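# Right two misplaced gears on furnace tray lugs

## Task

Fix the two gears that are set down wrongly so that each gear on the furnace tray rests flat on its lug with its smaller end facing up, then release them.

## Robot and tools

Robot: two arms, left_arm and right_arm, each ending in a two-finger gripper. Frame: one shared scene frame with its origin on the tabletop midway between the arms; +x points out over the table, +z up, and left_arm is on the +y side. The arm names do not tell you which side of a camera image anything is on. On each gripper, the fingers extend along its own +z axis and close along its own y axis. The reported end_effector_position is the spot between the finger pads, roughly 1 cm short of the tips. Reported hand positions can be slightly wrong, more so when the arm reaches far, and motions tend to finish a centimetre or more off target, usually low.

Row format (used by both motion tools): 16 plain numbers, always all 16 even when one arm is idle. First left_arm: x, y, z (metres, absolute position in the scene frame), qw, qx, qy, qz (absolute orientation quaternion, w first, scene frame), opening; then the same eight for right_arm. So a row is an absolute pose plus opening for each arm, not an offset. Opening runs from -1 (closed) to +1 (fully open, 0.094 m). Optionally 12 more numbers from 0 to 1 follow: joint stiffness scales, six for left_arm then six for right_arm, in Joint positions order; they multiply each joint's position gain and persist until changed. To keep an arm still or keep its orientation, resend its exact pose from the last result before it was meant to stay, with the desired opening, in every call; do not copy a drifted quaternion from later results.

execute_actions(actions): actions is a list of up to 15 actions; each action is a table of up to 15 rows, each row lasting one 1/30 s step. A table with fewer than 15 rows repeats its final row for the remaining steps. An empty list simply returns the current state and images. Each step, the commanded pose is clipped to within 70 mm and 16 degrees of the measured pose, then solved by damped inverse kinematics, with position favoured over orientation. A distant target may need several actions. An action is rejected for both arms if any target lies over 0.6 m from that gripper's current position along any of its own axes; if the first action fails this test, or any action is malformed, nothing runs.

move(target, speed, blocking): target is one 16-number row (absolute poses as above). Each gripper follows a straight line toward its pose; all paths finish together, lasting 0.5 to 10 s (cut off at 10 s). Rotation takes the shorter direction. speed is the top path speed in m/s, 0.002 to 0.5, default 0.25; turning is capped at twice that in rad/s. Paths ignore obstacles and the other arm, and grippers can lag, drift, or exceed speed, especially near full arm extension. Faster moves and targets set deeper past a contact hit and press harder. The opening is applied at the move's start. With blocking=false the result comes after 0.5 s while motion continues; until a result shows the move ended, other moves and execute_actions are refused, so use wait or stop. The result adds a move: line giving the ending (done, off_target, moving, held, fault) and active limits; limits=paced means the pose was clipped, limits=held means a check blocked some steps and the arm may then surge. Each gripper's distance to its pose is also given.

wait(seconds): 0 to 10; lets time pass with the last commands held, returns early if a running move ends. stop(): brakes a running move (needs room, more when fast); fingers continue. zoom_image(camera, region): camera is cam_left_wrist or cam_right_wrist (each 504x504); region [x0, y0, x1, y1] in pixels from the top-left, at most 504 by 504. finished_scene(scene): pass the current scene number to end it irreversibly; the goal must hold afterwards. Replying without a tool call ends everything.

Results: a state line per arm with position and quaternion; Hand target lines show where the controller is currently driving each gripper; grip_measured gives finger opening on the command scale (the last Joint positions value is the opening in metres), with a fixed per-gripper error of about 1 mm. A pose unreachable line means the clearance check altered or blocked that arm's command. FAULT lines report an arm stop. MOTOR HOT appears from 85 °C; at 100 °C the arm drops its load and goes limp until cooled (OVER-TEMPERATURE FAULT), so avoid holding loads longer than needed. Camera calibration (fisheye K, D, T_world_to_cam) is provided and may be slightly off.

Gripping: command an opening below grip_measured to hold; about 0.03 below is firm, smaller margins are gentler. Pad force tops out near 50 to 62 N, less for parts under 2 mm thick, with brief spikes at first contact.

Avoid: knocking anything off the table (task fails), dropping or slipping parts, slamming, hard pushes, and arm-on-arm collisions. Occasional external tugs on held parts or nudges to loose objects can occur. Joint limits (rad): waist ±2.880, shoulder 0 to 3.142, elbow 0 to 3.019, wrist pitch -1.693 to 1.571, wrist yaw ±1.571, wrist roll ±2.094; elbows stop just short of straight. Quicker, smooth, low-effort solutions are preferred.

Each tool is called after ">>>" as name(argument=value, ...) on one line, values as JSON.

## Session

I'll start by checking the robot's state and the camera images.

>>> execute_actions(actions=[])

Scene clock: 0.00 s.
left_arm: end_effector_position=(+0.7058, -0.0233, +0.2192) grip_measured=+1.000 end_effector_quat_wxyz=(+0.316, +0.417, +0.630, -0.574) | right_arm: end_effector_position=(-0.0068, -0.7059, +0.3115) grip_measured=+1.000 end_effector_quat_wxyz=(+0.356, +0.889, +0.064, -0.283)
Joint positions: left_arm=[-0.088  2.291  2.087 -0.528  1.358  0.238  0.094] | right_arm=[-1.165  1.18   1.076 -0.717  0.64   1.399  0.094]
Joint velocities: left_arm=[-0.024 -0.005 -0.017 -0.007 -0.007 -0.007  0.   ] | right_arm=[-0.005  0.005  0.007  0.012 -0.051 -0.066  0.   ]
Hand target (left_arm): +0.709, -0.024, +0.239; +0.331, +0.427, +0.620, -0.569
Hand target (right_arm): -0.005, -0.712, +0.328; +0.371, +0.883, +0.057, -0.280
Joint stiffness scale: left_arm=[1. 1. 1. 1. 1. 1.] | right_arm=[1. 1. 1. 1. 1. 1.]

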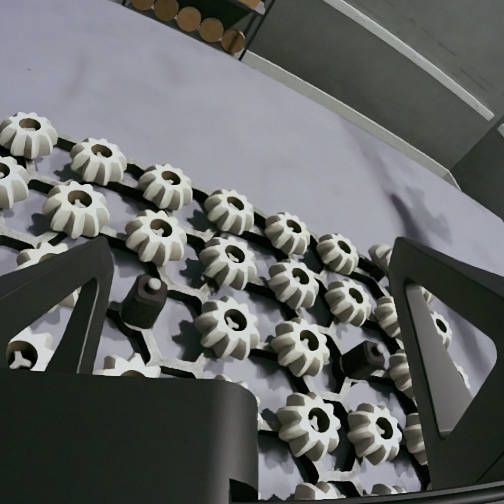

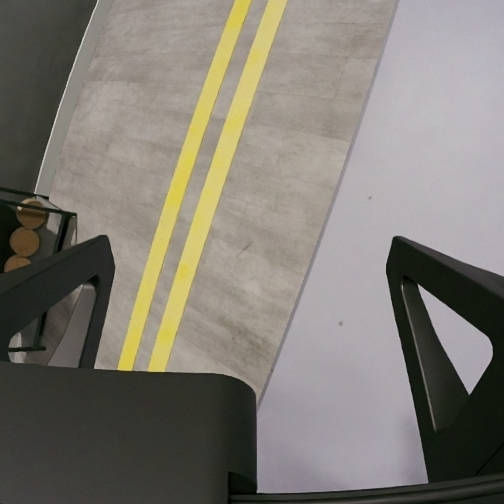

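>>> move(target=[0.30, 0.22, 0.45, 0.462, 0, 0.887, 0, 1, 0.30, -0.22, 0.45, 0.462, 0, 0.887, 0, 1], speed=0.3)

Scene clock: 7.70 s.
left_arm: end_effector_position=(+0.3044, +0.2113, +0.4230) grip_measured=+1.000 end_effector_quat_wxyz=(+0.444, +0.005, +0.896, +0.011) | right_arm: end_effector_position=(+0.2927, -0.2270, +0.4159) grip_measured=+1.000 end_effector_quat_wxyz=(+0.440, +0.011, +0.898, +0.001)
Joint positions: left_arm=[-0.43   0.781  1.134 -1.099 -0.468 -0.363  0.094] | right_arm=[ 0.204  0.648  1.061 -1.072  0.03   0.038  0.094]
Joint velocities: left_arm=[-0.015 -0.005 -0.012 -0.007  0.022 -0.007  0.   ] | right_arm=[-0.015  0.005 -0.002 -0.007  0.007 -0.037  0.   ]
Hand target (left_arm): +0.299, +0.212, +0.454; +0.463, -0.003, +0.886, -0.004
Hand target (right_arm): +0.292, -0.225, +0.446; +0.462, +0.002, +0.887, +0.002
Off the commanded pose (left_arm): 0.029 m, 3 deg.
Off the commanded pose (right_arm): 0.036 m, 3 deg.
Joint stiffness scale: left_arm=[1. 1. 1. 1. 1. 1.] | right_arm=[1. 1. 1. 1. 1. 1.]
move: off_target (left_arm, right_arm)
camera_calibration (this result's frames):
cam_left_wrist: T_world_to_cam=[[0.0121404, -0.999181, -0.0386126, 0.226978], [-0.959035, -0.000705181, -0.283287, 0.413701], [0.283028, 0.0404701, -0.958258, 0.434136], [0, 0, 0, 1]] pos_world=[0.271126, 0.209514, 0.541975]
cam_right_wrist: T_world_to_cam=[[-0.00241151, -0.999989, 0.00392657, -0.22861], [-0.959745, 0.00121159, -0.28087, 0.402339], [0.280863, -0.00444582, -0.959738, 0.440014], [0, 0, 0, 1]] pos_world=[0.262008, -0.227139, 0.536201]

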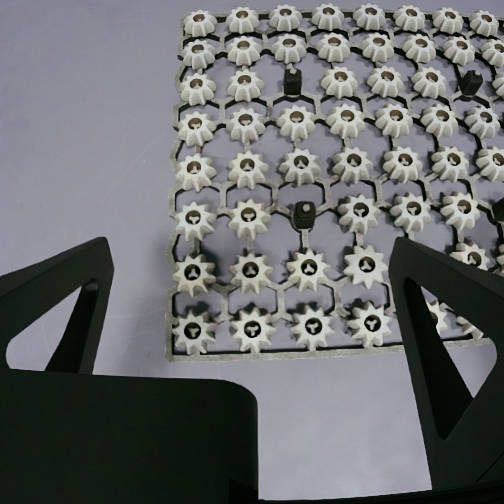

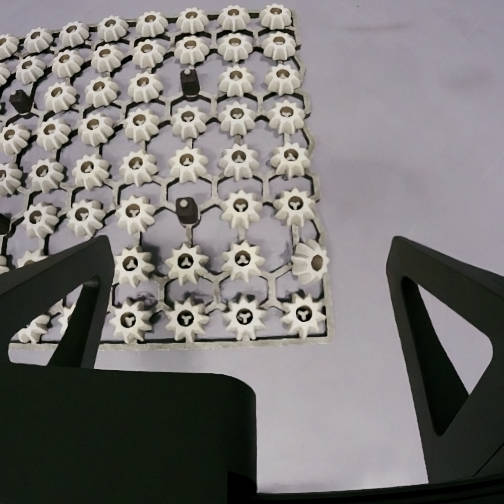

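>>> zoom_image(camera="cam_left_wrist", region=[270, 190, 430, 350])

>>> zoom_image(camera="cam_right_wrist", region=[210, 180, 370, 340])

>>> zoom_image(camera="cam_left_wrist", region=[160, 0, 504, 260])

>>> zoom_image(camera="cam_right_wrist", region=[0, 0, 340, 260])

Region (270, 190, 430, 350) of cam_left_wrist's 504x504 image, scaled by 3.150, with more detail than that image has.

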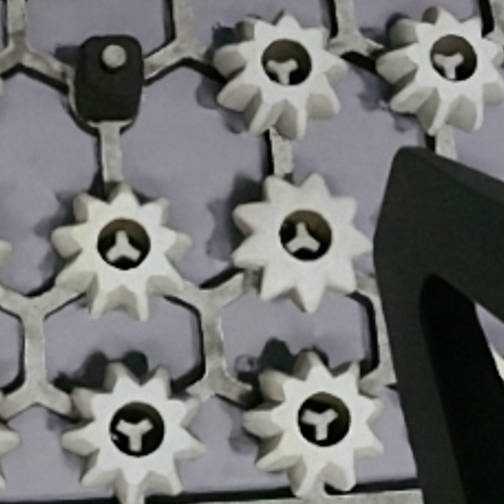

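Region (210, 180, 370, 340) of cam_right_wrist's 504x504 image, scaled by 3.150, with more detail than that image has.

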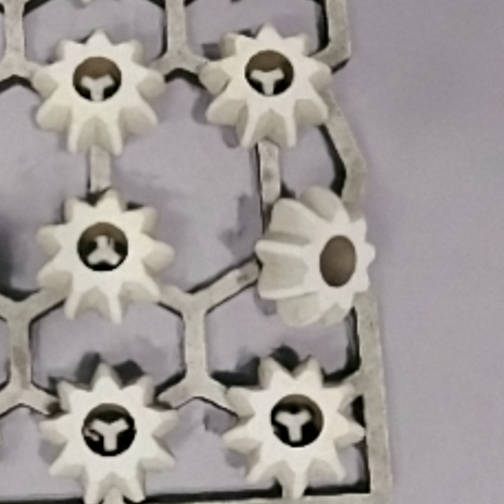

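Region (160, 0, 504, 260) of cam_left_wrist's 504x504 image, scaled by 1.465, with more detail than that image has; it fills the top 381 rows of this view, and the rest is white.

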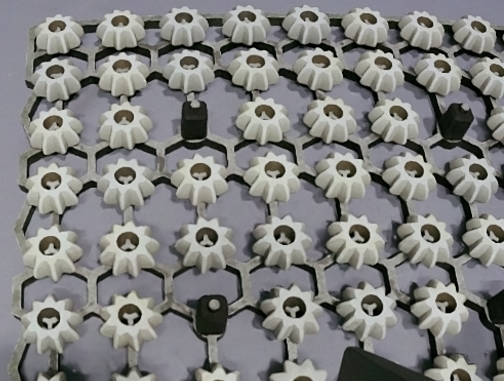

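Region (0, 0, 340, 260) of cam_right_wrist's 504x504 image, scaled by 1.482, with more detail than that image has; it fills the top 385 rows of this view, and the rest is white.

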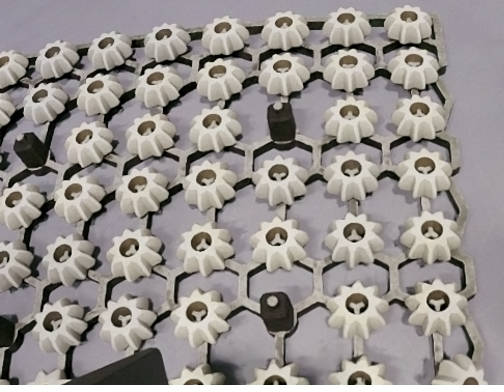

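>>> move(target=[0.43, 0.075, 0.17, 0, 0, 1, 0, 1, 0.43, -0.31, 0.17, 0, 0, 1, 0, 1], speed=0.3)

Scene clock: 13.77 s.
left_arm: end_effector_position=(+0.4170, +0.0808, +0.1430) grip_measured=+1.000 end_effector_quat_wxyz=(-0.018, +0.001, +1.000, +0.012) | right_arm: end_effector_position=(+0.4115, -0.3007, +0.1535) grip_measured=+1.000 end_effector_quat_wxyz=(-0.025, -0.000, +1.000, +0.000)
Joint positions: left_arm=[-0.369  1.698  1.409 -1.325 -0.004 -0.52   0.094] | right_arm=[ 0.014  1.537  1.238 -1.322  0.008 -0.161  0.094]
Joint velocities: left_arm=[-0.005 -0.005 -0.002 -0.012 -0.022 -0.007  0.   ] | right_arm=[-0.005 -0.015 -0.002  0.007 -0.007 -0.051  0.   ]
Hand target (left_arm): +0.432, +0.076, +0.165; -0.000, -0.007, +1.000, +0.001
Hand target (right_arm): +0.428, -0.307, +0.175; -0.001, -0.002, +1.000, -0.006
Off the commanded pose (left_arm): 0.031 m, 2 deg.
Off the commanded pose (right_arm): 0.026 m, 3 deg.
Joint stiffness scale: left_arm=[1. 1. 1. 1. 1. 1.] | right_arm=[1. 1. 1. 1. 1. 1.]
move: off_target (left_arm, right_arm)
camera_calibration (this result's frames):
cam_left_wrist: T_world_to_cam=[[-0.00692038, -0.999094, -0.0419882, 0.0928399], [-0.785032, -0.0205814, 0.619114, 0.242323], [-0.619417, 0.0372466, -0.784178, 0.490888], [0, 0, 0, 1]] pos_world=[0.494938, 0.0794592, 0.238817]
cam_right_wrist: T_world_to_cam=[[0.0224898, -0.999736, -0.00465749, -0.309805], [-0.778858, -0.0204414, 0.626868, 0.222535], [-0.626798, -0.0104706, -0.779112, 0.498476], [0, 0, 0, 1]] pos_world=[0.492734, -0.299955, 0.247426]

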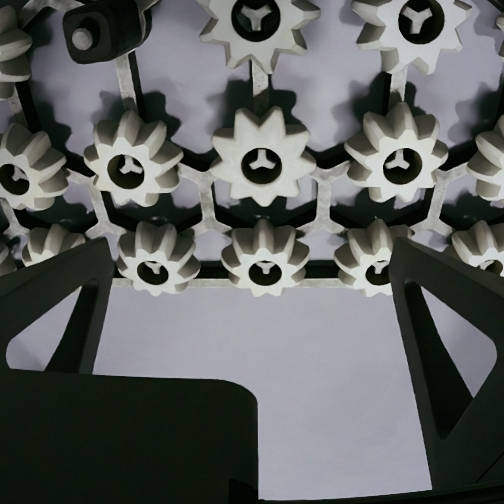

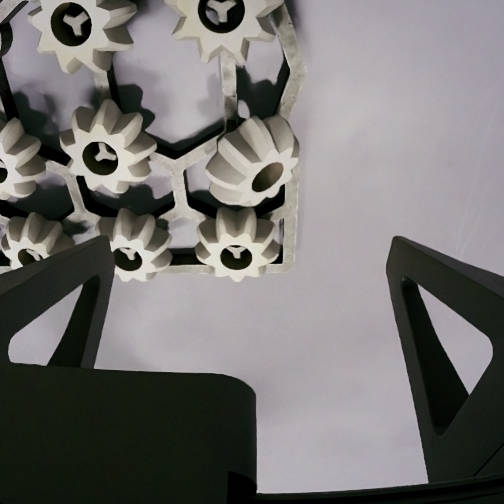

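>>> zoom_image(camera="cam_left_wrist", region=[160, 60, 360, 260])

>>> zoom_image(camera="cam_right_wrist", region=[150, 70, 350, 270])

Region (160, 60, 360, 260) of cam_left_wrist's 504x504 image, scaled by 2.520, with more detail than that image has.

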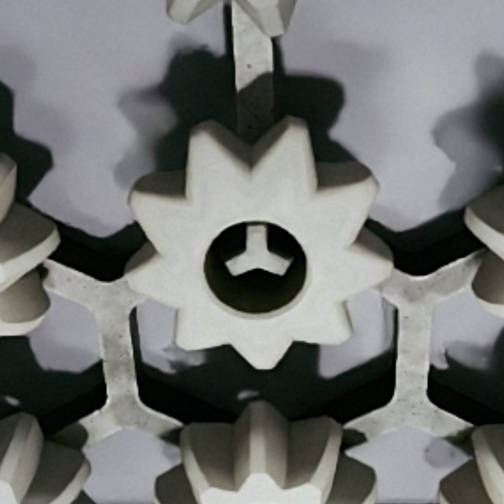

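Region (150, 70, 350, 270) of cam_right_wrist's 504x504 image, scaled by 2.520, with more detail than that image has.

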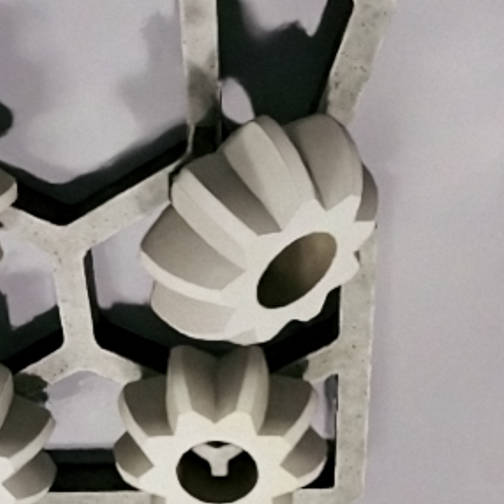

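>>> move(target=[0.413, 0.075, 0.125, 0, 0.3947, 0.9188, 0, 0.6, 0.393, -0.354, 0.12, 0.2795, -0.5417, 0.7678, 0.1971, 0.6], speed=0.25)

Scene clock: 23.67 s.
left_arm: end_effector_position=(+0.4135, +0.0799, +0.1215) grip_measured=+0.602 end_effector_quat_wxyz=(-0.012, +0.387, +0.922, +0.003) | right_arm: end_effector_position=(+0.3793, -0.3407, +0.1116) grip_measured=+0.602 end_effector_quat_wxyz=(+0.270, -0.536, +0.772, +0.213)
Joint positions: left_arm=[-0.374  1.698  1.35  -1.248 -0.003  0.268  0.075] | right_arm=[-0.366  1.608  1.084 -1.249 -0.676 -1.826  0.075]
Joint velocities: left_arm=[ 0.005 -0.005  0.002 -0.027 -0.022  0.007 -0.   ] | right_arm=[-0.015 -0.005 -0.012  0.007 -0.007 -0.066 -0.   ]
Hand target (left_arm): +0.413, +0.075, +0.125; -0.000, +0.395, +0.919, -0.000
Hand target (right_arm): +0.393, -0.351, +0.120; +0.277, -0.541, +0.768, +0.201
Off the commanded pose (left_arm): 0.006 m, 2 deg.
Off the commanded pose (right_arm): 0.021 m, 2 deg.
Joint stiffness scale: left_arm=[1. 1. 1. 1. 1. 1.] | right_arm=[1. 1. 1. 1. 1. 1.]
move: off_target (right_arm)
camera_calibration (this result's frames):
cam_left_wrist: T_world_to_cam=[[-0.716798, -0.697156, -0.0131621, 0.356838], [-0.557546, 0.561715, 0.611243, 0.113171], [-0.418739, 0.445477, -0.791333, 0.357166], [0, 0, 0, 1]] pos_world=[0.468438, 0.0260927, 0.218158]
cam_right_wrist: T_world_to_cam=[[0.947665, -0.318071, -0.0275858, -0.465421], [-0.319252, -0.944853, -0.0730061, -0.188312], [-0.00284342, 0.0779922, -0.99695, 0.262981], [0, 0, 0, 1]] pos_world=[0.381692, -0.346475, 0.235592]

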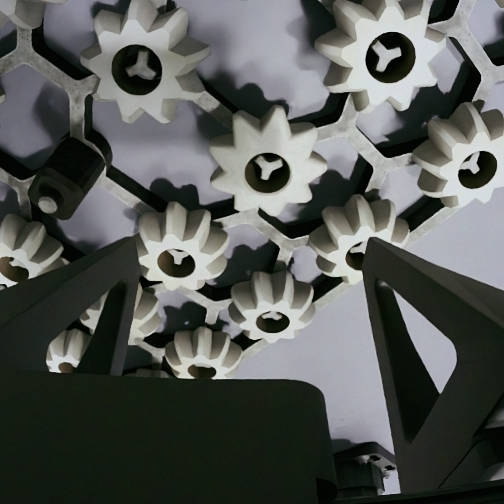

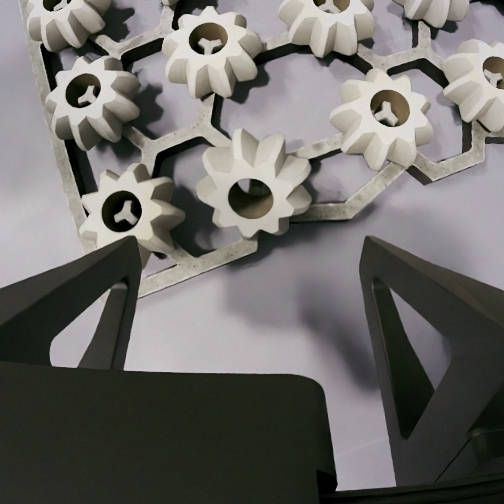

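>>> zoom_image(camera="cam_right_wrist", region=[150, 100, 350, 300])

>>> zoom_image(camera="cam_left_wrist", region=[170, 70, 370, 270])

Region (150, 100, 350, 300) of cam_right_wrist's 504x504 image, scaled by 2.520, with more detail than that image has.

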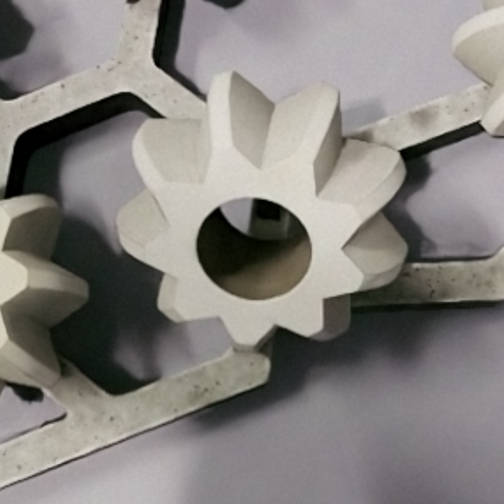

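Region (170, 70, 370, 270) of cam_left_wrist's 504x504 image, scaled by 2.520, with more detail than that image has.

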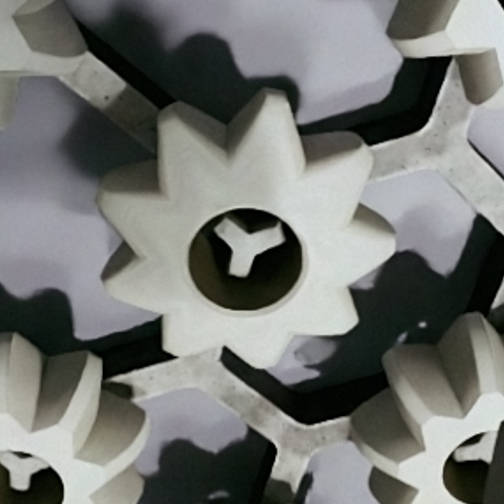

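>>> zoom_image(camera="cam_right_wrist", region=[330, 220, 504, 394])

>>> zoom_image(camera="cam_right_wrist", region=[40, 150, 220, 330])

Region (330, 220, 504, 394) of cam_right_wrist's 504x504 image, scaled by 2.897, with more detail than that image has.

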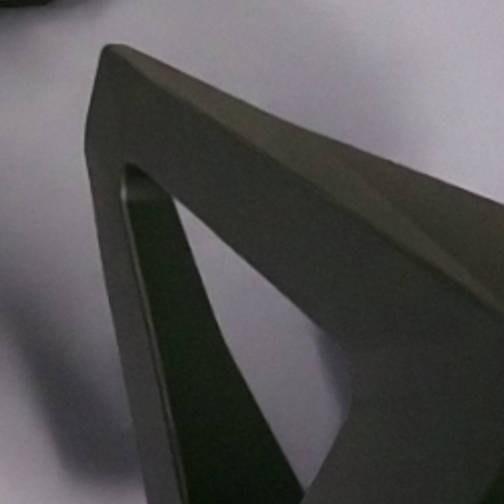

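Region (40, 150, 220, 330) of cam_right_wrist's 504x504 image, scaled by 2.800, with more detail than that image has.

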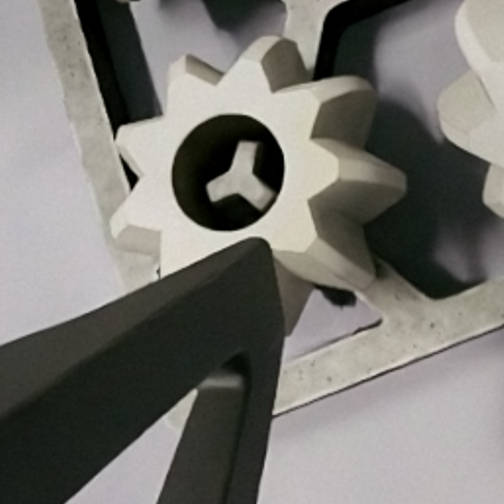

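>>> move(target=[0.406, 0.079, 0.085, 0, 0.3947, 0.9188, 0, 0.55, 0.397, -0.330, 0.078, 0.288, -0.542, 0.775, 0.150, 0.5], speed=0.1)

Scene clock: 29.43 s.
left_arm: end_effector_position=(+0.4061, +0.0841, +0.0901) grip_measured=+0.552 end_effector_quat_wxyz=(-0.003, +0.388, +0.922, +0.002) | right_arm: end_effector_position=(+0.3952, -0.3317, +0.0730) grip_measured=+0.502 end_effector_quat_wxyz=(+0.287, -0.541, +0.775, +0.157)
Joint positions: left_arm=[-0.374  1.698  1.262 -1.141 -0.003  0.269  0.073] | right_arm=[-0.324  1.608  0.98  -0.973 -0.666 -1.729  0.071]
Joint velocities: left_arm=[-0.015  0.015 -0.012  0.002  0.022 -0.037  0.   ] | right_arm=[-0.015 -0.005  0.007  0.012  0.007  0.081 -0.   ]
Hand target (left_arm): +0.406, +0.079, +0.085; -0.000, +0.395, +0.919, -0.000
Hand target (right_arm): +0.397, -0.330, +0.078; +0.289, -0.541, +0.775, +0.150
Off the commanded pose (left_arm): 0.007 m, 1 deg.
Off the commanded pose (right_arm): 0.006 m, 1 deg.
Joint stiffness scale: left_arm=[1. 1. 1. 1. 1. 1.] | right_arm=[1. 1. 1. 1. 1. 1.]
move: done
camera_calibration (this result's frames):
cam_left_wrist: T_world_to_cam=[[-0.717083, -0.696753, -0.0180767, 0.354669], [-0.566673, 0.567714, 0.597145, 0.13038], [-0.4058, 0.438446, -0.80193, 0.323612], [0, 0, 0, 1]] pos_world=[0.459532, 0.0312122, 0.188069]
cam_right_wrist: T_world_to_cam=[[0.934828, -0.346287, 0.0786251, -0.490694], [-0.344598, -0.938114, -0.034551, -0.168078], [0.0857239, 0.00520513, -0.996305, 0.164665], [0, 0, 0, 1]] pos_world=[0.38668, -0.328455, 0.19683]

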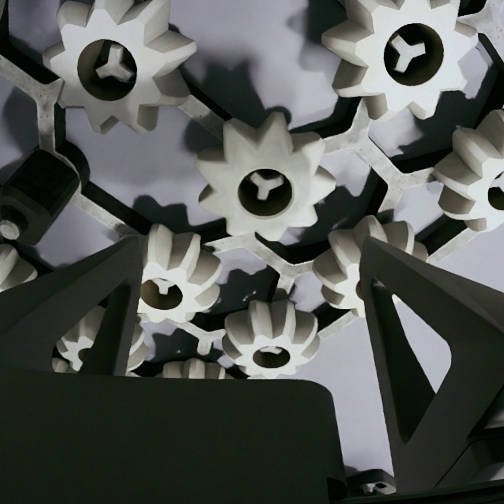

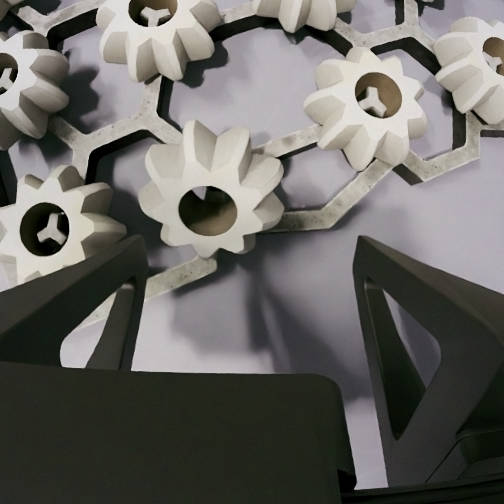

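>>> move(target=[0.400, 0.075, 0.058, 0, 0.3947, 0.9188, 0, 0.55, 0.384, -0.318, 0.072, 0.288, -0.542, 0.775, 0.150, 0.5], speed=0.06)

Scene clock: 31.50 s.
left_arm: end_effector_position=(+0.4007, +0.0785, +0.0697) grip_measured=+0.552 end_effector_quat_wxyz=(+0.004, +0.395, +0.919, +0.001) | right_arm: end_effector_position=(+0.3818, -0.3199, +0.0648) grip_measured=+0.502 end_effector_quat_wxyz=(+0.285, -0.539, +0.776, +0.160)
Joint positions: left_arm=[-0.39   1.71   1.217 -1.071 -0.002  0.269  0.073] | right_arm=[-0.313  1.584  0.923 -0.939 -0.665 -1.713  0.071]
Joint velocities: left_arm=[ 0.005  0.005  0.002  0.002 -0.051 -0.007  0.001] | right_arm=[ 0.015  0.005 -0.002 -0.017  0.022 -0.007 -0.001]
Hand target (left_arm): +0.400, +0.075, +0.058; -0.000, +0.395, +0.919, -0.000
Hand target (right_arm): +0.384, -0.318, +0.072; +0.288, -0.542, +0.775, +0.150
Off the commanded pose (left_arm): 0.012 m, 0 deg.
Off the commanded pose (right_arm): 0.008 m, 1 deg.
Joint stiffness scale: left_arm=[1. 1. 1. 1. 1. 1.] | right_arm=[1. 1. 1. 1. 1. 1.]
move: off_target (left_arm)
camera_calibration (this result's frames):
cam_left_wrist: T_world_to_cam=[[-0.72765, -0.685608, -0.021611, 0.350122], [-0.56495, 0.581129, 0.585765, 0.141725], [-0.389046, 0.438441, -0.810193, 0.301418], [0, 0, 0, 1]] pos_world=[0.452099, 0.0255322, 0.168755]
cam_right_wrist: T_world_to_cam=[[0.934746, -0.348407, 0.0697354, -0.473528], [-0.346745, -0.937304, -0.0350579, -0.16079], [0.0775777, 0.00858984, -0.996949, 0.161784], [0, 0, 0, 1]] pos_world=[0.374324, -0.317079, 0.188675]

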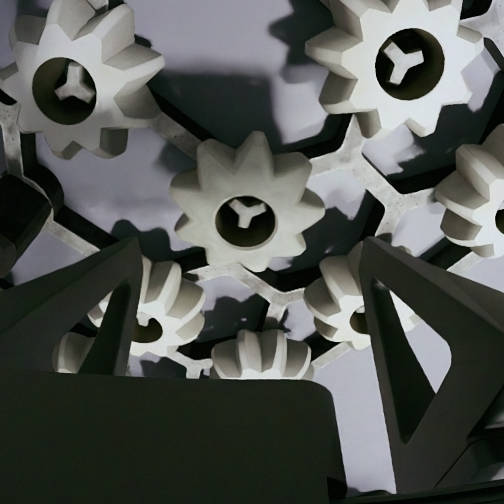

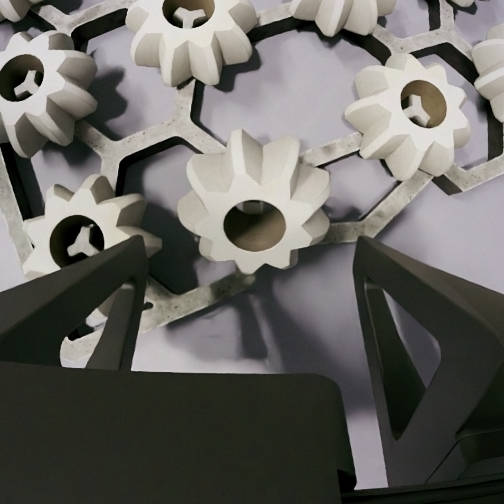

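>>> move(target=[0.401, 0.076, 0.030, 0, 0.3947, 0.9188, 0, 0.55, 0.396, -0.297, 0.038, 0.288, -0.542, 0.775, 0.150, 0.5], speed=0.04)

Scene clock: 34.03 s.
left_arm: end_effector_position=(+0.4016, +0.0780, +0.0413) grip_measured=+0.552 end_effector_quat_wxyz=(+0.004, +0.395, +0.919, +0.001) | right_arm: end_effector_position=(+0.3966, -0.3003, +0.0475) grip_measured=+0.502 end_effector_quat_wxyz=(+0.294, -0.546, +0.772, +0.142)
Joint positions: left_arm=[-0.39   1.75   1.187 -1.    -0.002  0.269  0.073] | right_arm=[-0.251  1.598  0.882 -0.793 -0.663 -1.637  0.071]
Joint velocities: left_arm=[ 0.005 -0.005 -0.002  0.002 -0.037 -0.022  0.   ] | right_arm=[-0.005 -0.005 -0.007 -0.002  0.022 -0.007  0.001]
Hand target (left_arm): +0.401, +0.076, +0.030; -0.000, +0.395, +0.919, +0.000
Hand target (right_arm): +0.395, -0.297, +0.038; +0.288, -0.542, +0.775, +0.149
Off the commanded pose (left_arm): 0.012 m, 0 deg.
Off the commanded pose (right_arm): 0.010 m, 1 deg.
Joint stiffness scale: left_arm=[1. 1. 1. 1. 1. 1.] | right_arm=[1. 1. 1. 1. 1. 1.]
move: off_target (left_arm)
camera_calibration (this result's frames):
cam_left_wrist: T_world_to_cam=[[-0.72765, -0.685608, -0.021611, 0.34977], [-0.56495, 0.581129, 0.585765, 0.159108], [-0.389046, 0.438441, -0.810193, 0.278972], [0, 0, 0, 1]] pos_world=[0.452932, 0.0250303, 0.14038]
cam_right_wrist: T_world_to_cam=[[0.931645, -0.345212, 0.113433, -0.479242], [-0.344185, -0.938449, -0.0291415, -0.139513], [0.116511, -0.0118924, -0.993118, 0.121525], [0, 0, 0, 1]] pos_world=[0.384306, -0.29492, 0.170985]

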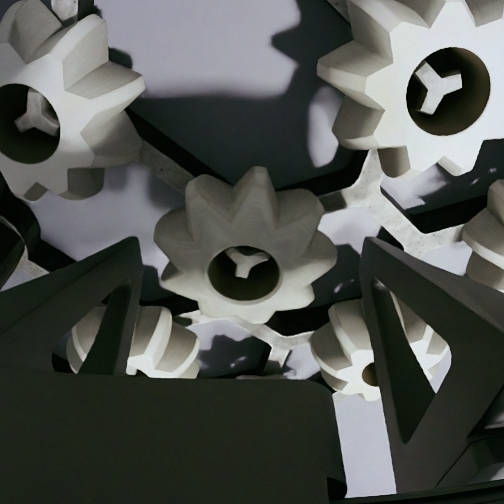

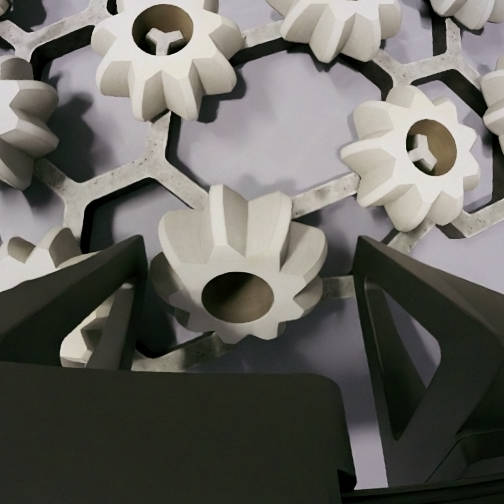

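>>> move(target=[0.402, 0.077, 0.021, 0, 0.3947, 0.9188, 0, 0.55, 0.3925, -0.294, 0.029, 0.285, -0.540, 0.777, 0.158, 0.5], speed=0.02)

Scene clock: 36.03 s.
left_arm: end_effector_position=(+0.4023, +0.0776, +0.0329) grip_measured=+0.552 end_effector_quat_wxyz=(+0.004, +0.395, +0.919, +0.001) | right_arm: end_effector_position=(+0.3958, -0.2996, +0.0415) grip_measured=+0.502 end_effector_quat_wxyz=(+0.293, -0.544, +0.773, +0.144)
Joint positions: left_arm=[-0.39   1.763  1.18  -0.978 -0.002  0.269  0.073] | right_arm=[-0.251  1.61   0.876 -0.779 -0.664 -1.632  0.071]
Joint velocities: left_arm=[-0.005 -0.005  0.002  0.007 -0.125 -0.037 -0.001] | right_arm=[-0.005 -0.005 -0.012  0.002  0.022  0.007  0.   ]
Hand target (left_arm): +0.402, +0.077, +0.021; -0.000, +0.395, +0.919, +0.000
Hand target (right_arm): +0.392, -0.294, +0.030; +0.285, -0.540, +0.776, +0.158
Off the commanded pose (left_arm): 0.012 m, 1 deg.
Off the commanded pose (right_arm): 0.014 m, 2 deg.
Joint stiffness scale: left_arm=[1. 1. 1. 1. 1. 1.] | right_arm=[1. 1. 1. 1. 1. 1.]
move: off_target (left_arm, right_arm)
camera_calibration (this result's frames):
cam_left_wrist: T_world_to_cam=[[-0.727629, -0.685621, -0.0219188, 0.34981], [-0.565524, 0.581475, 0.584867, 0.164921], [-0.388252, 0.437962, -0.810833, 0.272334], [0, 0, 0, 1]] pos_world=[0.453532, 0.0246681, 0.132028]
cam_right_wrist: T_world_to_cam=[[0.931211, -0.348568, 0.106519, -0.478112], [-0.347365, -0.937242, -0.0302515, -0.137744], [0.110379, -0.00883044, -0.99385, 0.118954], [0, 0, 0, 1]] pos_world=[0.384245, -0.294703, 0.164984]

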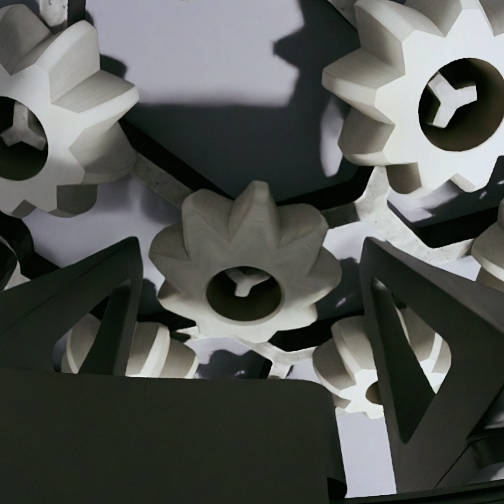

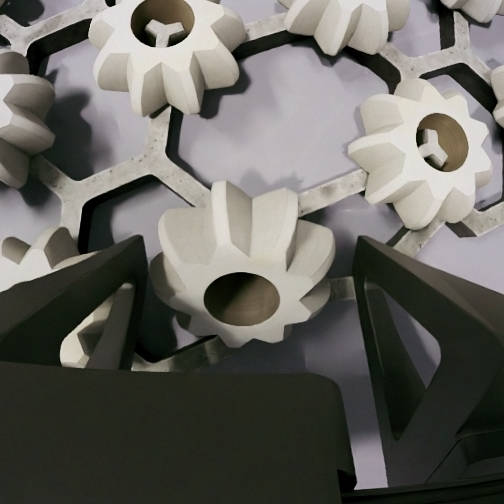

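>>> zoom_image(camera="cam_right_wrist", region=[100, 170, 380, 370])

>>> zoom_image(camera="cam_left_wrist", region=[100, 170, 400, 380])

Region (100, 170, 380, 370) of cam_right_wrist's 504x504 image, scaled by 1.800, with more detail than that image has; it fills the top 360 rows of this view, and the rest is white.

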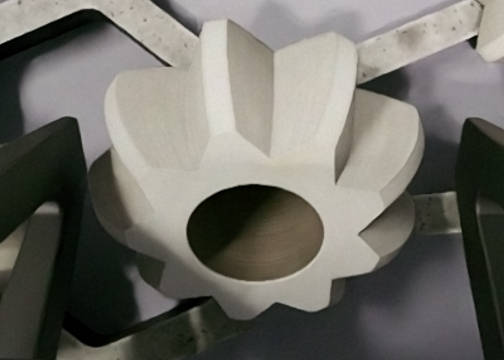

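Region (100, 170, 400, 380) of cam_left_wrist's 504x504 image, scaled by 1.680, with more detail than that image has; it fills the top 353 rows of this view, and the rest is white.

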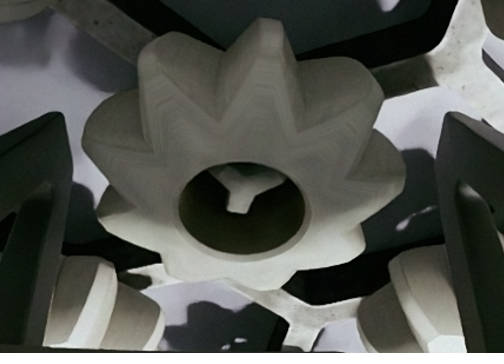

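>>> move(target=[0.402, 0.077, 0.021, 0, 0.3947, 0.9188, 0, 0.18, 0.3895, -0.291, 0.025, 0.285, -0.540, 0.777, 0.158, 0.5], speed=0.02)

Scene clock: 37.87 s.
left_arm: end_effector_position=(+0.4025, +0.0777, +0.0329) grip_measured=+0.194 end_effector_quat_wxyz=(+0.005, +0.395, +0.919, +0.001) | right_arm: end_effector_position=(+0.3964, -0.2998, +0.0393) grip_measured=+0.502 end_effector_quat_wxyz=(+0.296, -0.545, +0.772, +0.139)
Joint positions: left_arm=[-0.39   1.763  1.18  -0.978 -0.003  0.269  0.056] | right_arm=[-0.251  1.61   0.868 -0.757 -0.664 -1.63   0.071]
Joint velocities: left_arm=[-0.015  0.005  0.017  0.002 -0.007 -0.007  0.   ] | right_arm=[-0.005  0.005  0.002 -0.007 -0.037 -0.007  0.   ]
Hand target (left_arm): +0.402, +0.077, +0.021; +0.000, +0.395, +0.919, +0.000
Hand target (right_arm): +0.389, -0.291, +0.026; +0.284, -0.540, +0.776, +0.158
Off the commanded pose (left_arm): 0.012 m, 1 deg.
Off the commanded pose (right_arm): 0.018 m, 3 deg.
Joint stiffness scale: left_arm=[1. 1. 1. 1. 1. 1.] | right_arm=[1. 1. 1. 1. 1. 1.]
move: off_target (left_arm, right_arm)
camera_calibration (this result's frames):
cam_left_wrist: T_world_to_cam=[[-0.727601, -0.685611, -0.0231234, 0.350052], [-0.566066, 0.581011, 0.584803, 0.165209], [-0.387513, 0.438593, -0.810845, 0.272007], [0, 0, 0, 1]] pos_world=[0.453624, 0.024711, 0.132035]
cam_right_wrist: T_world_to_cam=[[0.929488, -0.349344, 0.118366, -0.478492], [-0.348367, -0.936893, -0.029523, -0.137227], [0.12121, -0.0137935, -0.992531, 0.110873], [0, 0, 0, 1]] pos_world=[0.383508, -0.294196, 0.162631]

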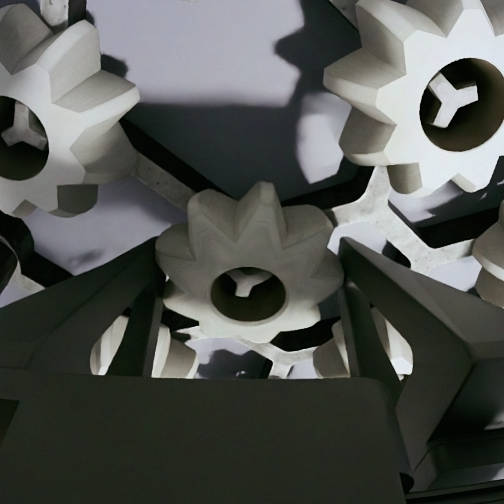

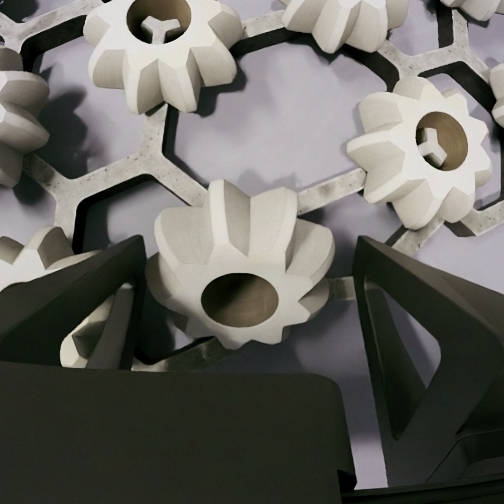

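>>> execute_actions(actions=[[[0.402,0.077,0.021,0,0.3947,0.9188,0,0.16,0.3895,-0.291,0.026,0.285,-0.540,0.777,0.158,0.48],[0.402,0.077,0.021,0,0.3947,0.9188,0,0.16,0.3895,-0.291,0.026,0.285,-0.540,0.777,0.158,0.47],[0.402,0.077,0.021,0,0.3947,0.9188,0,0.16,0.3895,-0.291,0.026,0.285,-0.540,0.777,0.158,0.46],[0.402,0.077,0.021,0,0.3947,0.9188,0,0.16,0.3895,-0.291,0.026,0.285,-0.540,0.777,0.158,0.45],[0.402,0.077,0.021,0,0.3947,0.9188,0,0.16,0.3895,-0.291,0.026,0.285,-0.540,0.777,0.158,0.44],[0.402,0.077,0.021,0,0.3947,0.9188,0,0.16,0.3895,-0.291,0.026,0.285,-0.540,0.777,0.158,0.43],[0.402,0.077,0.021,0,0.3947,0.9188,0,0.16,0.3895,-0.291,0.026,0.285,-0.540,0.777,0.158,0.42],[0.402,0.077,0.021,0,0.3947,0.9188,0,0.16,0.3895,-0.291,0.026,0.285,-0.540,0.777,0.158,0.41],[0.402,0.077,0.023,0,0.3947,0.9188,0,0.16,0.3895,-0.291,0.026,0.285,-0.540,0.777,0.158,0.40],[0.402,0.077,0.025,0,0.3947,0.9188,0,0.16,0.3895,-0.291,0.026,0.285,-0.540,0.777,0.158,0.39],[0.402,0.077,0.027,0,0.3947,0.9188,0,0.16,0.3895,-0.291,0.026,0.285,-0.540,0.777,0.158,0.38],[0.402,0.077,0.029,0,0.3947,0.9188,0,0.16,0.3895,-0.291,0.026,0.285,-0.540,0.777,0.158,0.37],[0.402,0.077,0.031,0,0.3947,0.9188,0,0.16,0.3895,-0.291,0.026,0.285,-0.540,0.777,0.158,0.36],[0.402,0.077,0.033,0,0.3947,0.9188,0,0.16,0.3895,-0.291,0.026,0.285,-0.540,0.777,0.158,0.35],[0.402,0.077,0.033,0,0.3947,0.9188,0,0.16,0.3895,-0.291,0.026,0.285,-0.540,0.777,0.158,0.35]]])

Scene clock: 39.23 s.
left_arm: end_effector_position=(+0.4025, +0.0777, +0.0329) grip_measured=+0.180 end_effector_quat_wxyz=(+0.005, +0.395, +0.919, +0.001) | right_arm: end_effector_position=(+0.3943, -0.2978, +0.0377) grip_measured=+0.353 end_effector_quat_wxyz=(+0.295, -0.544, +0.773, +0.142)
Joint positions: left_arm=[-0.39   1.763  1.18  -0.978 -0.003  0.269  0.055] | right_arm=[-0.248  1.61   0.863 -0.757 -0.664 -1.628  0.064]
Joint velocities: left_arm=[-0.015  0.005  0.012 -0.002  0.007 -0.037 -0.001] | right_arm=[-0.005  0.005  0.017 -0.017 -0.007 -0.022 -0.001]
Hand target (left_arm): +0.402, +0.077, +0.033; -0.000, +0.395, +0.919, +0.000
Hand target (right_arm): +0.389, -0.291, +0.027; +0.284, -0.540, +0.776, +0.158
Off the commanded pose (left_arm): 0.001 m, 1 deg.
Off the commanded pose (right_arm): 0.014 m, 2 deg.
Joint stiffness scale: left_arm=[1. 1. 1. 1. 1. 1.] | right_arm=[1. 1. 1. 1. 1. 1.]
camera_calibration (this result's frames):
cam_left_wrist: T_world_to_cam=[[-0.727601, -0.685611, -0.0231234, 0.350052], [-0.566066, 0.581011, 0.584803, 0.165209], [-0.387513, 0.438593, -0.810845, 0.272007], [0, 0, 0, 1]] pos_world=[0.453624, 0.024711, 0.132035]
cam_right_wrist: T_world_to_cam=[[0.930524, -0.348637, 0.112146, -0.475614], [-0.347516, -0.937193, -0.0300407, -0.136578], [0.115576, -0.011019, -0.993238, 0.112667], [0, 0, 0, 1]] pos_world=[0.382085, -0.292575, 0.161141]

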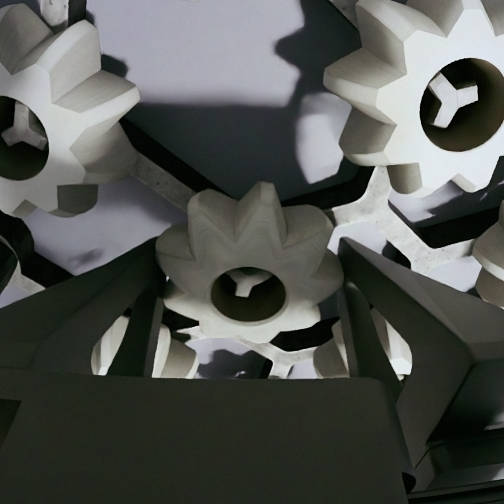

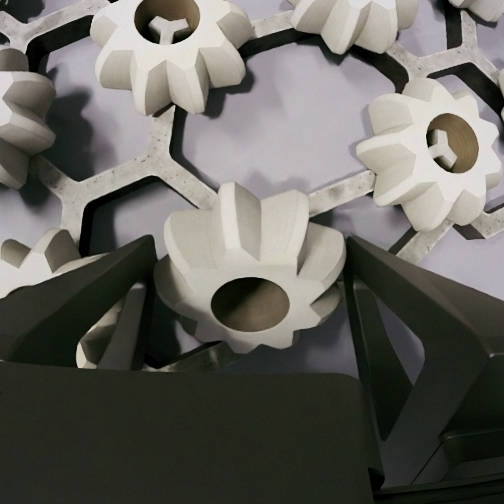

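>>> execute_actions(actions=[[[0.402,0.077,0.035,0,0.3947,0.9188,0,0.15,0.393,-0.296,0.034,0.292,-0.543,0.774,0.146,0.33],[0.402,0.077,0.037,0,0.3947,0.9188,0,0.15,0.393,-0.296,0.034,0.292,-0.543,0.774,0.146,0.315],[0.402,0.077,0.039,0,0.3947,0.9188,0,0.15,0.393,-0.296,0.034,0.292,-0.543,0.774,0.146,0.30],[0.402,0.077,0.041,0,0.3947,0.9188,0,0.15,0.393,-0.296,0.034,0.292,-0.543,0.774,0.146,0.285],[0.402,0.077,0.043,0,0.3947,0.9188,0,0.15,0.393,-0.296,0.034,0.292,-0.543,0.774,0.146,0.27],[0.402,0.077,0.045,0,0.3947,0.9188,0,0.15,0.393,-0.296,0.034,0.292,-0.543,0.774,0.146,0.255],[0.402,0.077,0.047,0,0.3947,0.9188,0,0.15,0.393,-0.296,0.034,0.292,-0.543,0.774,0.146,0.24],[0.402,0.077,0.049,0,0.3947,0.9188,0,0.15,0.393,-0.296,0.034,0.292,-0.543,0.774,0.146,0.23],[0.402,0.077,0.051,0,0.3947,0.9188,0,0.15,0.393,-0.296,0.034,0.292,-0.543,0.774,0.146,0.22],[0.402,0.077,0.053,0,0.3947,0.9188,0,0.15,0.393,-0.296,0.034,0.292,-0.543,0.774,0.146,0.21],[0.402,0.077,0.055,0,0.3947,0.9188,0,0.15,0.393,-0.296,0.034,0.292,-0.543,0.774,0.146,0.20],[0.402,0.077,0.057,0,0.3947,0.9188,0,0.15,0.393,-0.296,0.034,0.292,-0.543,0.774,0.146,0.19],[0.402,0.077,0.059,0,0.3947,0.9188,0,0.15,0.393,-0.296,0.034,0.292,-0.543,0.774,0.146,0.18],[0.402,0.077,0.061,0,0.3947,0.9188,0,0.15,0.393,-0.296,0.034,0.292,-0.543,0.774,0.146,0.17],[0.402,0.077,0.063,0,0.3947,0.9188,0,0.15,0.393,-0.296,0.034,0.292,-0.543,0.774,0.146,0.16]],[[0.403,0.077,0.065,0,0.3947,0.9188,0,0.15,0.393,-0.296,0.034,0.292,-0.543,0.774,0.146,0.16],[0.403,0.077,0.067,0,0.3947,0.9188,0,0.15,0.393,-0.296,0.034,0.292,-0.543,0.774,0.146,0.16],[0.403,0.077,0.069,0,0.3947,0.9188,0,0.15,0.393,-0.296,0.034,0.292,-0.543,0.774,0.146,0.16],[0.403,0.077,0.071,0,0.3947,0.9188,0,0.15,0.393,-0.296,0.034,0.292,-0.543,0.774,0.146,0.16],[0.403,0.077,0.073,0,0.3947,0.9188,0,0.15,0.393,-0.296,0.034,0.292,-0.543,0.774,0.146,0.16],[0.403,0.077,0.075,0,0.3947,0.9188,0,0.15,0.393,-0.296,0.034,0.292,-0.543,0.774,0.146,0.16],[0.403,0.077,0.077,0,0.3947,0.9188,0,0.15,0.393,-0.296,0.034,0.292,-0.543,0.774,0.146,0.16],[0.403,0.077,0.079,0,0.3947,0.9188,0,0.15,0.393,-0.296,0.034,0.292,-0.543,0.774,0.146,0.16],[0.403,0.077,0.080,0,0.3947,0.9188,0,0.15,0.393,-0.296,0.034,0.292,-0.543,0.774,0.146,0.16]]])

Scene clock: 41.87 s.
left_arm: end_effector_position=(+0.3992, +0.0803, +0.0412) grip_measured=+0.179 end_effector_quat_wxyz=(-0.014, +0.394, +0.919, +0.004) | right_arm: end_effector_position=(+0.3939, -0.2976, +0.0375) grip_measured=+0.200 end_effector_quat_wxyz=(+0.294, -0.544, +0.773, +0.142)
Joint positions: left_arm=[-0.389  1.763  1.205 -1.042 -0.005  0.269  0.055] | right_arm=[-0.248  1.61   0.862 -0.757 -0.664 -1.628  0.056]
Joint velocities: left_arm=[-0.005 -0.015  0.012  0.002 -0.066 -0.007  0.   ] | right_arm=[-0.005  0.015  0.027 -0.007 -0.066 -0.007  0.   ]
Hand target (left_arm): +0.403, +0.077, +0.079; +0.000, +0.395, +0.919, +0.000
Hand target (right_arm): +0.393, -0.296, +0.034; +0.292, -0.543, +0.774, +0.146
Off the commanded pose (left_arm): 0.039 m, 2 deg.
Off the commanded pose (right_arm): 0.004 m, 1 deg.
Joint stiffness scale: left_arm=[1. 1. 1. 1. 1. 1.] | right_arm=[1. 1. 1. 1. 1. 1.]
camera_calibration (this result's frames):
cam_left_wrist: T_world_to_cam=[[-0.72768, -0.685774, -0.0139503, 0.349348], [-0.547256, 0.568197, 0.614543, 0.149304], [-0.413511, 0.454825, -0.78876, 0.284527], [0, 0, 0, 1]] pos_world=[0.453576, 0.02533, 0.137543]
cam_right_wrist: T_world_to_cam=[[0.930602, -0.348673, 0.11139, -0.475247], [-0.347536, -0.937183, -0.030093, -0.136547], [0.114885, -0.0107074, -0.993321, 0.112852], [0, 0, 0, 1]] pos_world=[0.381845, -0.292467, 0.160927]

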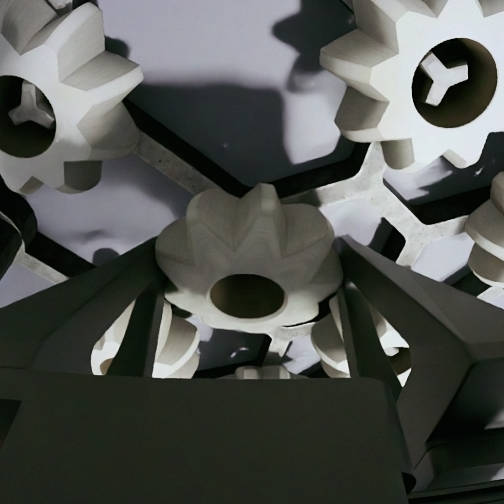

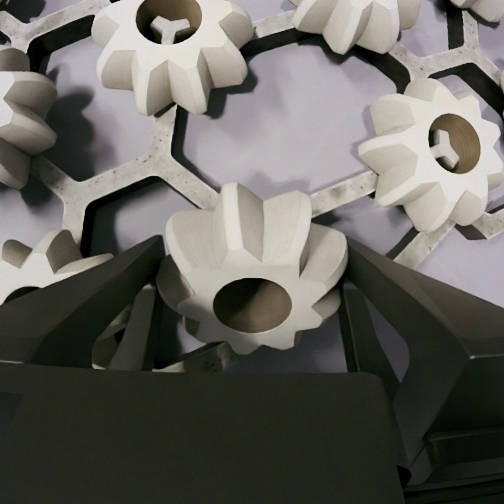

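>>> move(target=[0.410, 0.073, 0.125, 0, 0.3947, 0.9188, 0, 0.15, 0.399, -0.303, 0.115, 0.292, -0.543, 0.774, 0.146, 0.165], speed=0.06)

Scene clock: 44.17 s.
left_arm: end_effector_position=(+0.3902, +0.0853, +0.0827) grip_measured=+0.179 end_effector_quat_wxyz=(-0.044, +0.394, +0.918, +0.007) | right_arm: end_effector_position=(+0.3764, -0.2905, +0.0822) grip_measured=+0.199 end_effector_quat_wxyz=(+0.268, -0.532, +0.783, +0.181)
Joint positions: left_arm=[-0.389  1.722  1.269 -1.208 -0.003  0.269  0.055] | right_arm=[-0.248  1.529  0.916 -0.991 -0.658 -1.628  0.056]
Joint velocities: left_arm=[-0.015 -0.005 -0.002 -0.017  0.037  0.007 -0.001] | right_arm=[-0.005  0.005 -0.012 -0.012 -0.081  0.037 -0.001]
Hand target (left_arm): +0.408, +0.074, +0.125; +0.000, +0.395, +0.919, -0.000
Hand target (right_arm): +0.397, -0.302, +0.114; +0.292, -0.543, +0.774, +0.146
Off the commanded pose (left_arm): 0.048 m, 5 deg.
Off the commanded pose (right_arm): 0.042 m, 5 deg.
Joint stiffness scale: left_arm=[1. 1. 1. 1. 1. 1.] | right_arm=[1. 1. 1. 1. 1. 1.]
move: off_target (left_arm, right_arm)
camera_calibration (this result's frames):
cam_left_wrist: T_world_to_cam=[[-0.72786, -0.685713, 0.00425166, 0.34539], [-0.51359, 0.549244, 0.659209, 0.100799], [-0.454363, 0.477628, -0.751948, 0.322193], [0, 0, 0, 1]] pos_world=[0.449557, 0.0275865, 0.174356]
cam_right_wrist: T_world_to_cam=[[0.936296, -0.35097, 0.0130617, -0.456199], [-0.350443, -0.936059, -0.0313655, -0.133102], [0.0232348, 0.02479, -0.999423, 0.204742], [0, 0, 0, 1]] pos_world=[0.375736, -0.289779, 0.206407]

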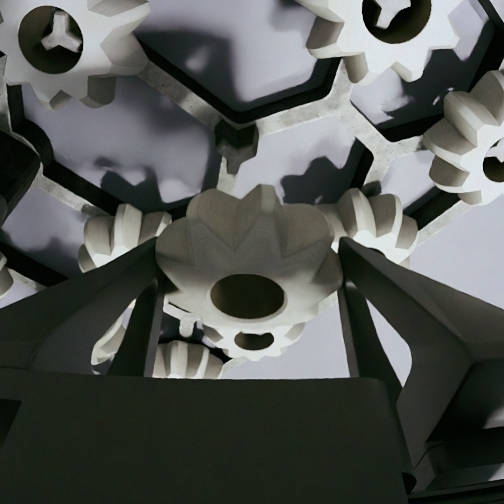

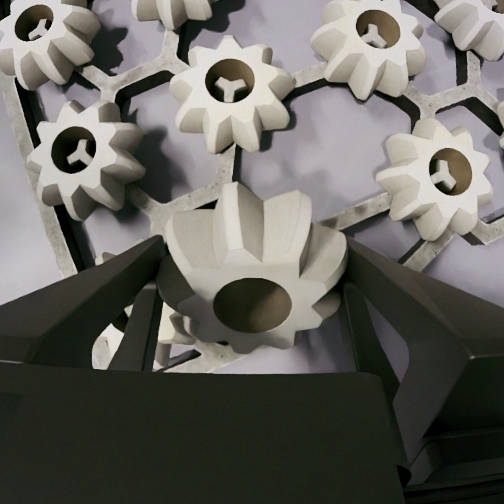

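>>> move(target=[0.29, 0.05, 0.30, 0.4498, 0.5456, 0.5456, -0.4498, 0.15, 0.415, -0.295, 0.125, 0, -0.4067, 0.9135, 0, 0.165], speed=0.3)

Scene clock: 50.53 s.
left_arm: end_effector_position=(+0.2880, +0.0504, +0.2865) grip_measured=+0.179 end_effector_quat_wxyz=(+0.417, +0.547, +0.561, -0.461) | right_arm: end_effector_position=(+0.3905, -0.2948, +0.1070) grip_measured=+0.199 end_effector_quat_wxyz=(-0.015, -0.408, +0.913, +0.011)
Joint positions: left_arm=[-0.189  1.083  0.747 -0.325  1.192  0.564  0.055] | right_arm=[ 0.016  1.52   1.089 -1.178 -0.002 -1.     0.056]
Joint velocities: left_arm=[-0.024 -0.015  0.007 -0.012 -0.037 -0.051 -0.   ] | right_arm=[-0.005  0.015 -0.007 -0.007  0.022  0.022  0.001]
Hand target (left_arm): +0.287, +0.053, +0.306; +0.442, +0.553, +0.542, -0.452
Hand target (right_arm): +0.414, -0.296, +0.126; +0.004, -0.406, +0.914, -0.003
Off the commanded pose (left_arm): 0.014 m, 4 deg.
Off the commanded pose (right_arm): 0.030 m, 2 deg.
Joint stiffness scale: left_arm=[1. 1. 1. 1. 1. 1.] | right_arm=[1. 1. 1. 1. 1. 1.]
move: off_target (left_arm, right_arm)
camera_calibration (this result's frames):
cam_left_wrist: T_world_to_cam=[[-0.998595, 0.0071568, 0.0524975, 0.275409], [-0.0286943, 0.759897, -0.64941, 0.157811], [-0.0445404, -0.650004, -0.758625, 0.386388], [0, 0, 0, 1]] pos_world=[0.29676, 0.129263, 0.381149]
cam_right_wrist: T_world_to_cam=[[0.759198, -0.649822, -0.0367322, -0.484752], [-0.502513, -0.621091, 0.601437, -0.046891], [-0.413641, -0.438151, -0.798075, 0.241862], [0, 0, 0, 1]] pos_world=[0.444504, -0.238154, 0.20342]

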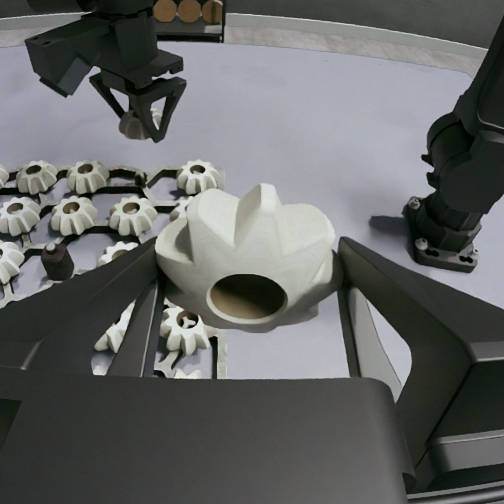

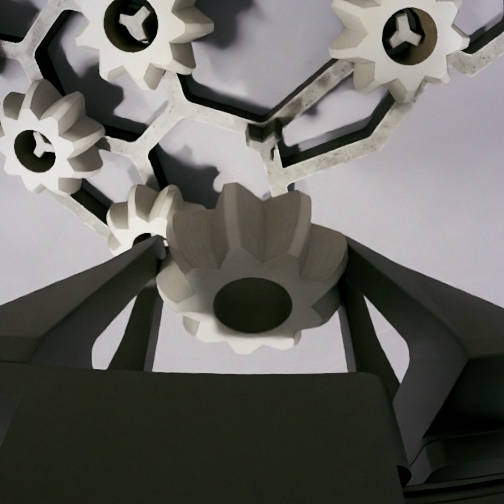

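>>> zoom_image(camera="cam_left_wrist", region=[70, 60, 230, 220])

>>> zoom_image(camera="cam_right_wrist", region=[200, 80, 330, 210])

Region (70, 60, 230, 220) of cam_left_wrist's 504x504 image, scaled by 3.150, with more detail than that image has.

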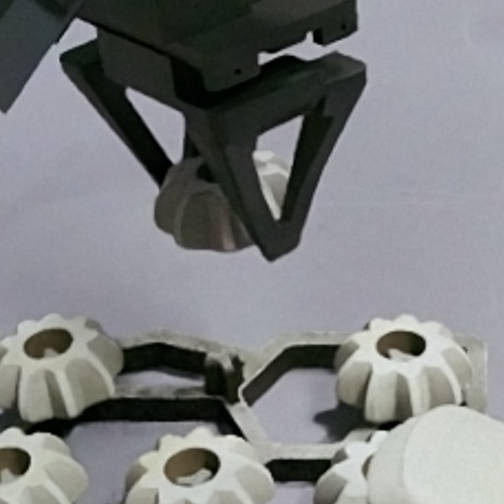

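Region (200, 80, 330, 210) of cam_right_wrist's 504x504 image, scaled by 3.877, with more detail than that image has.

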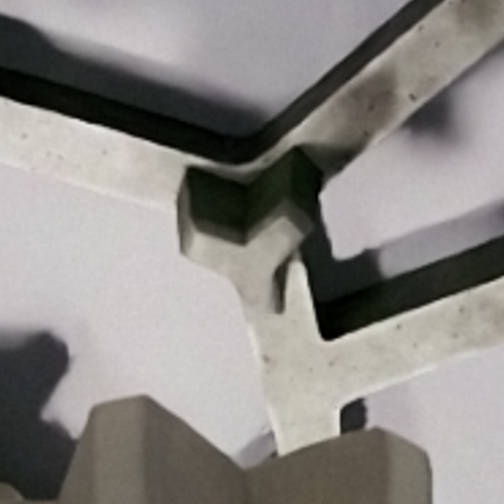

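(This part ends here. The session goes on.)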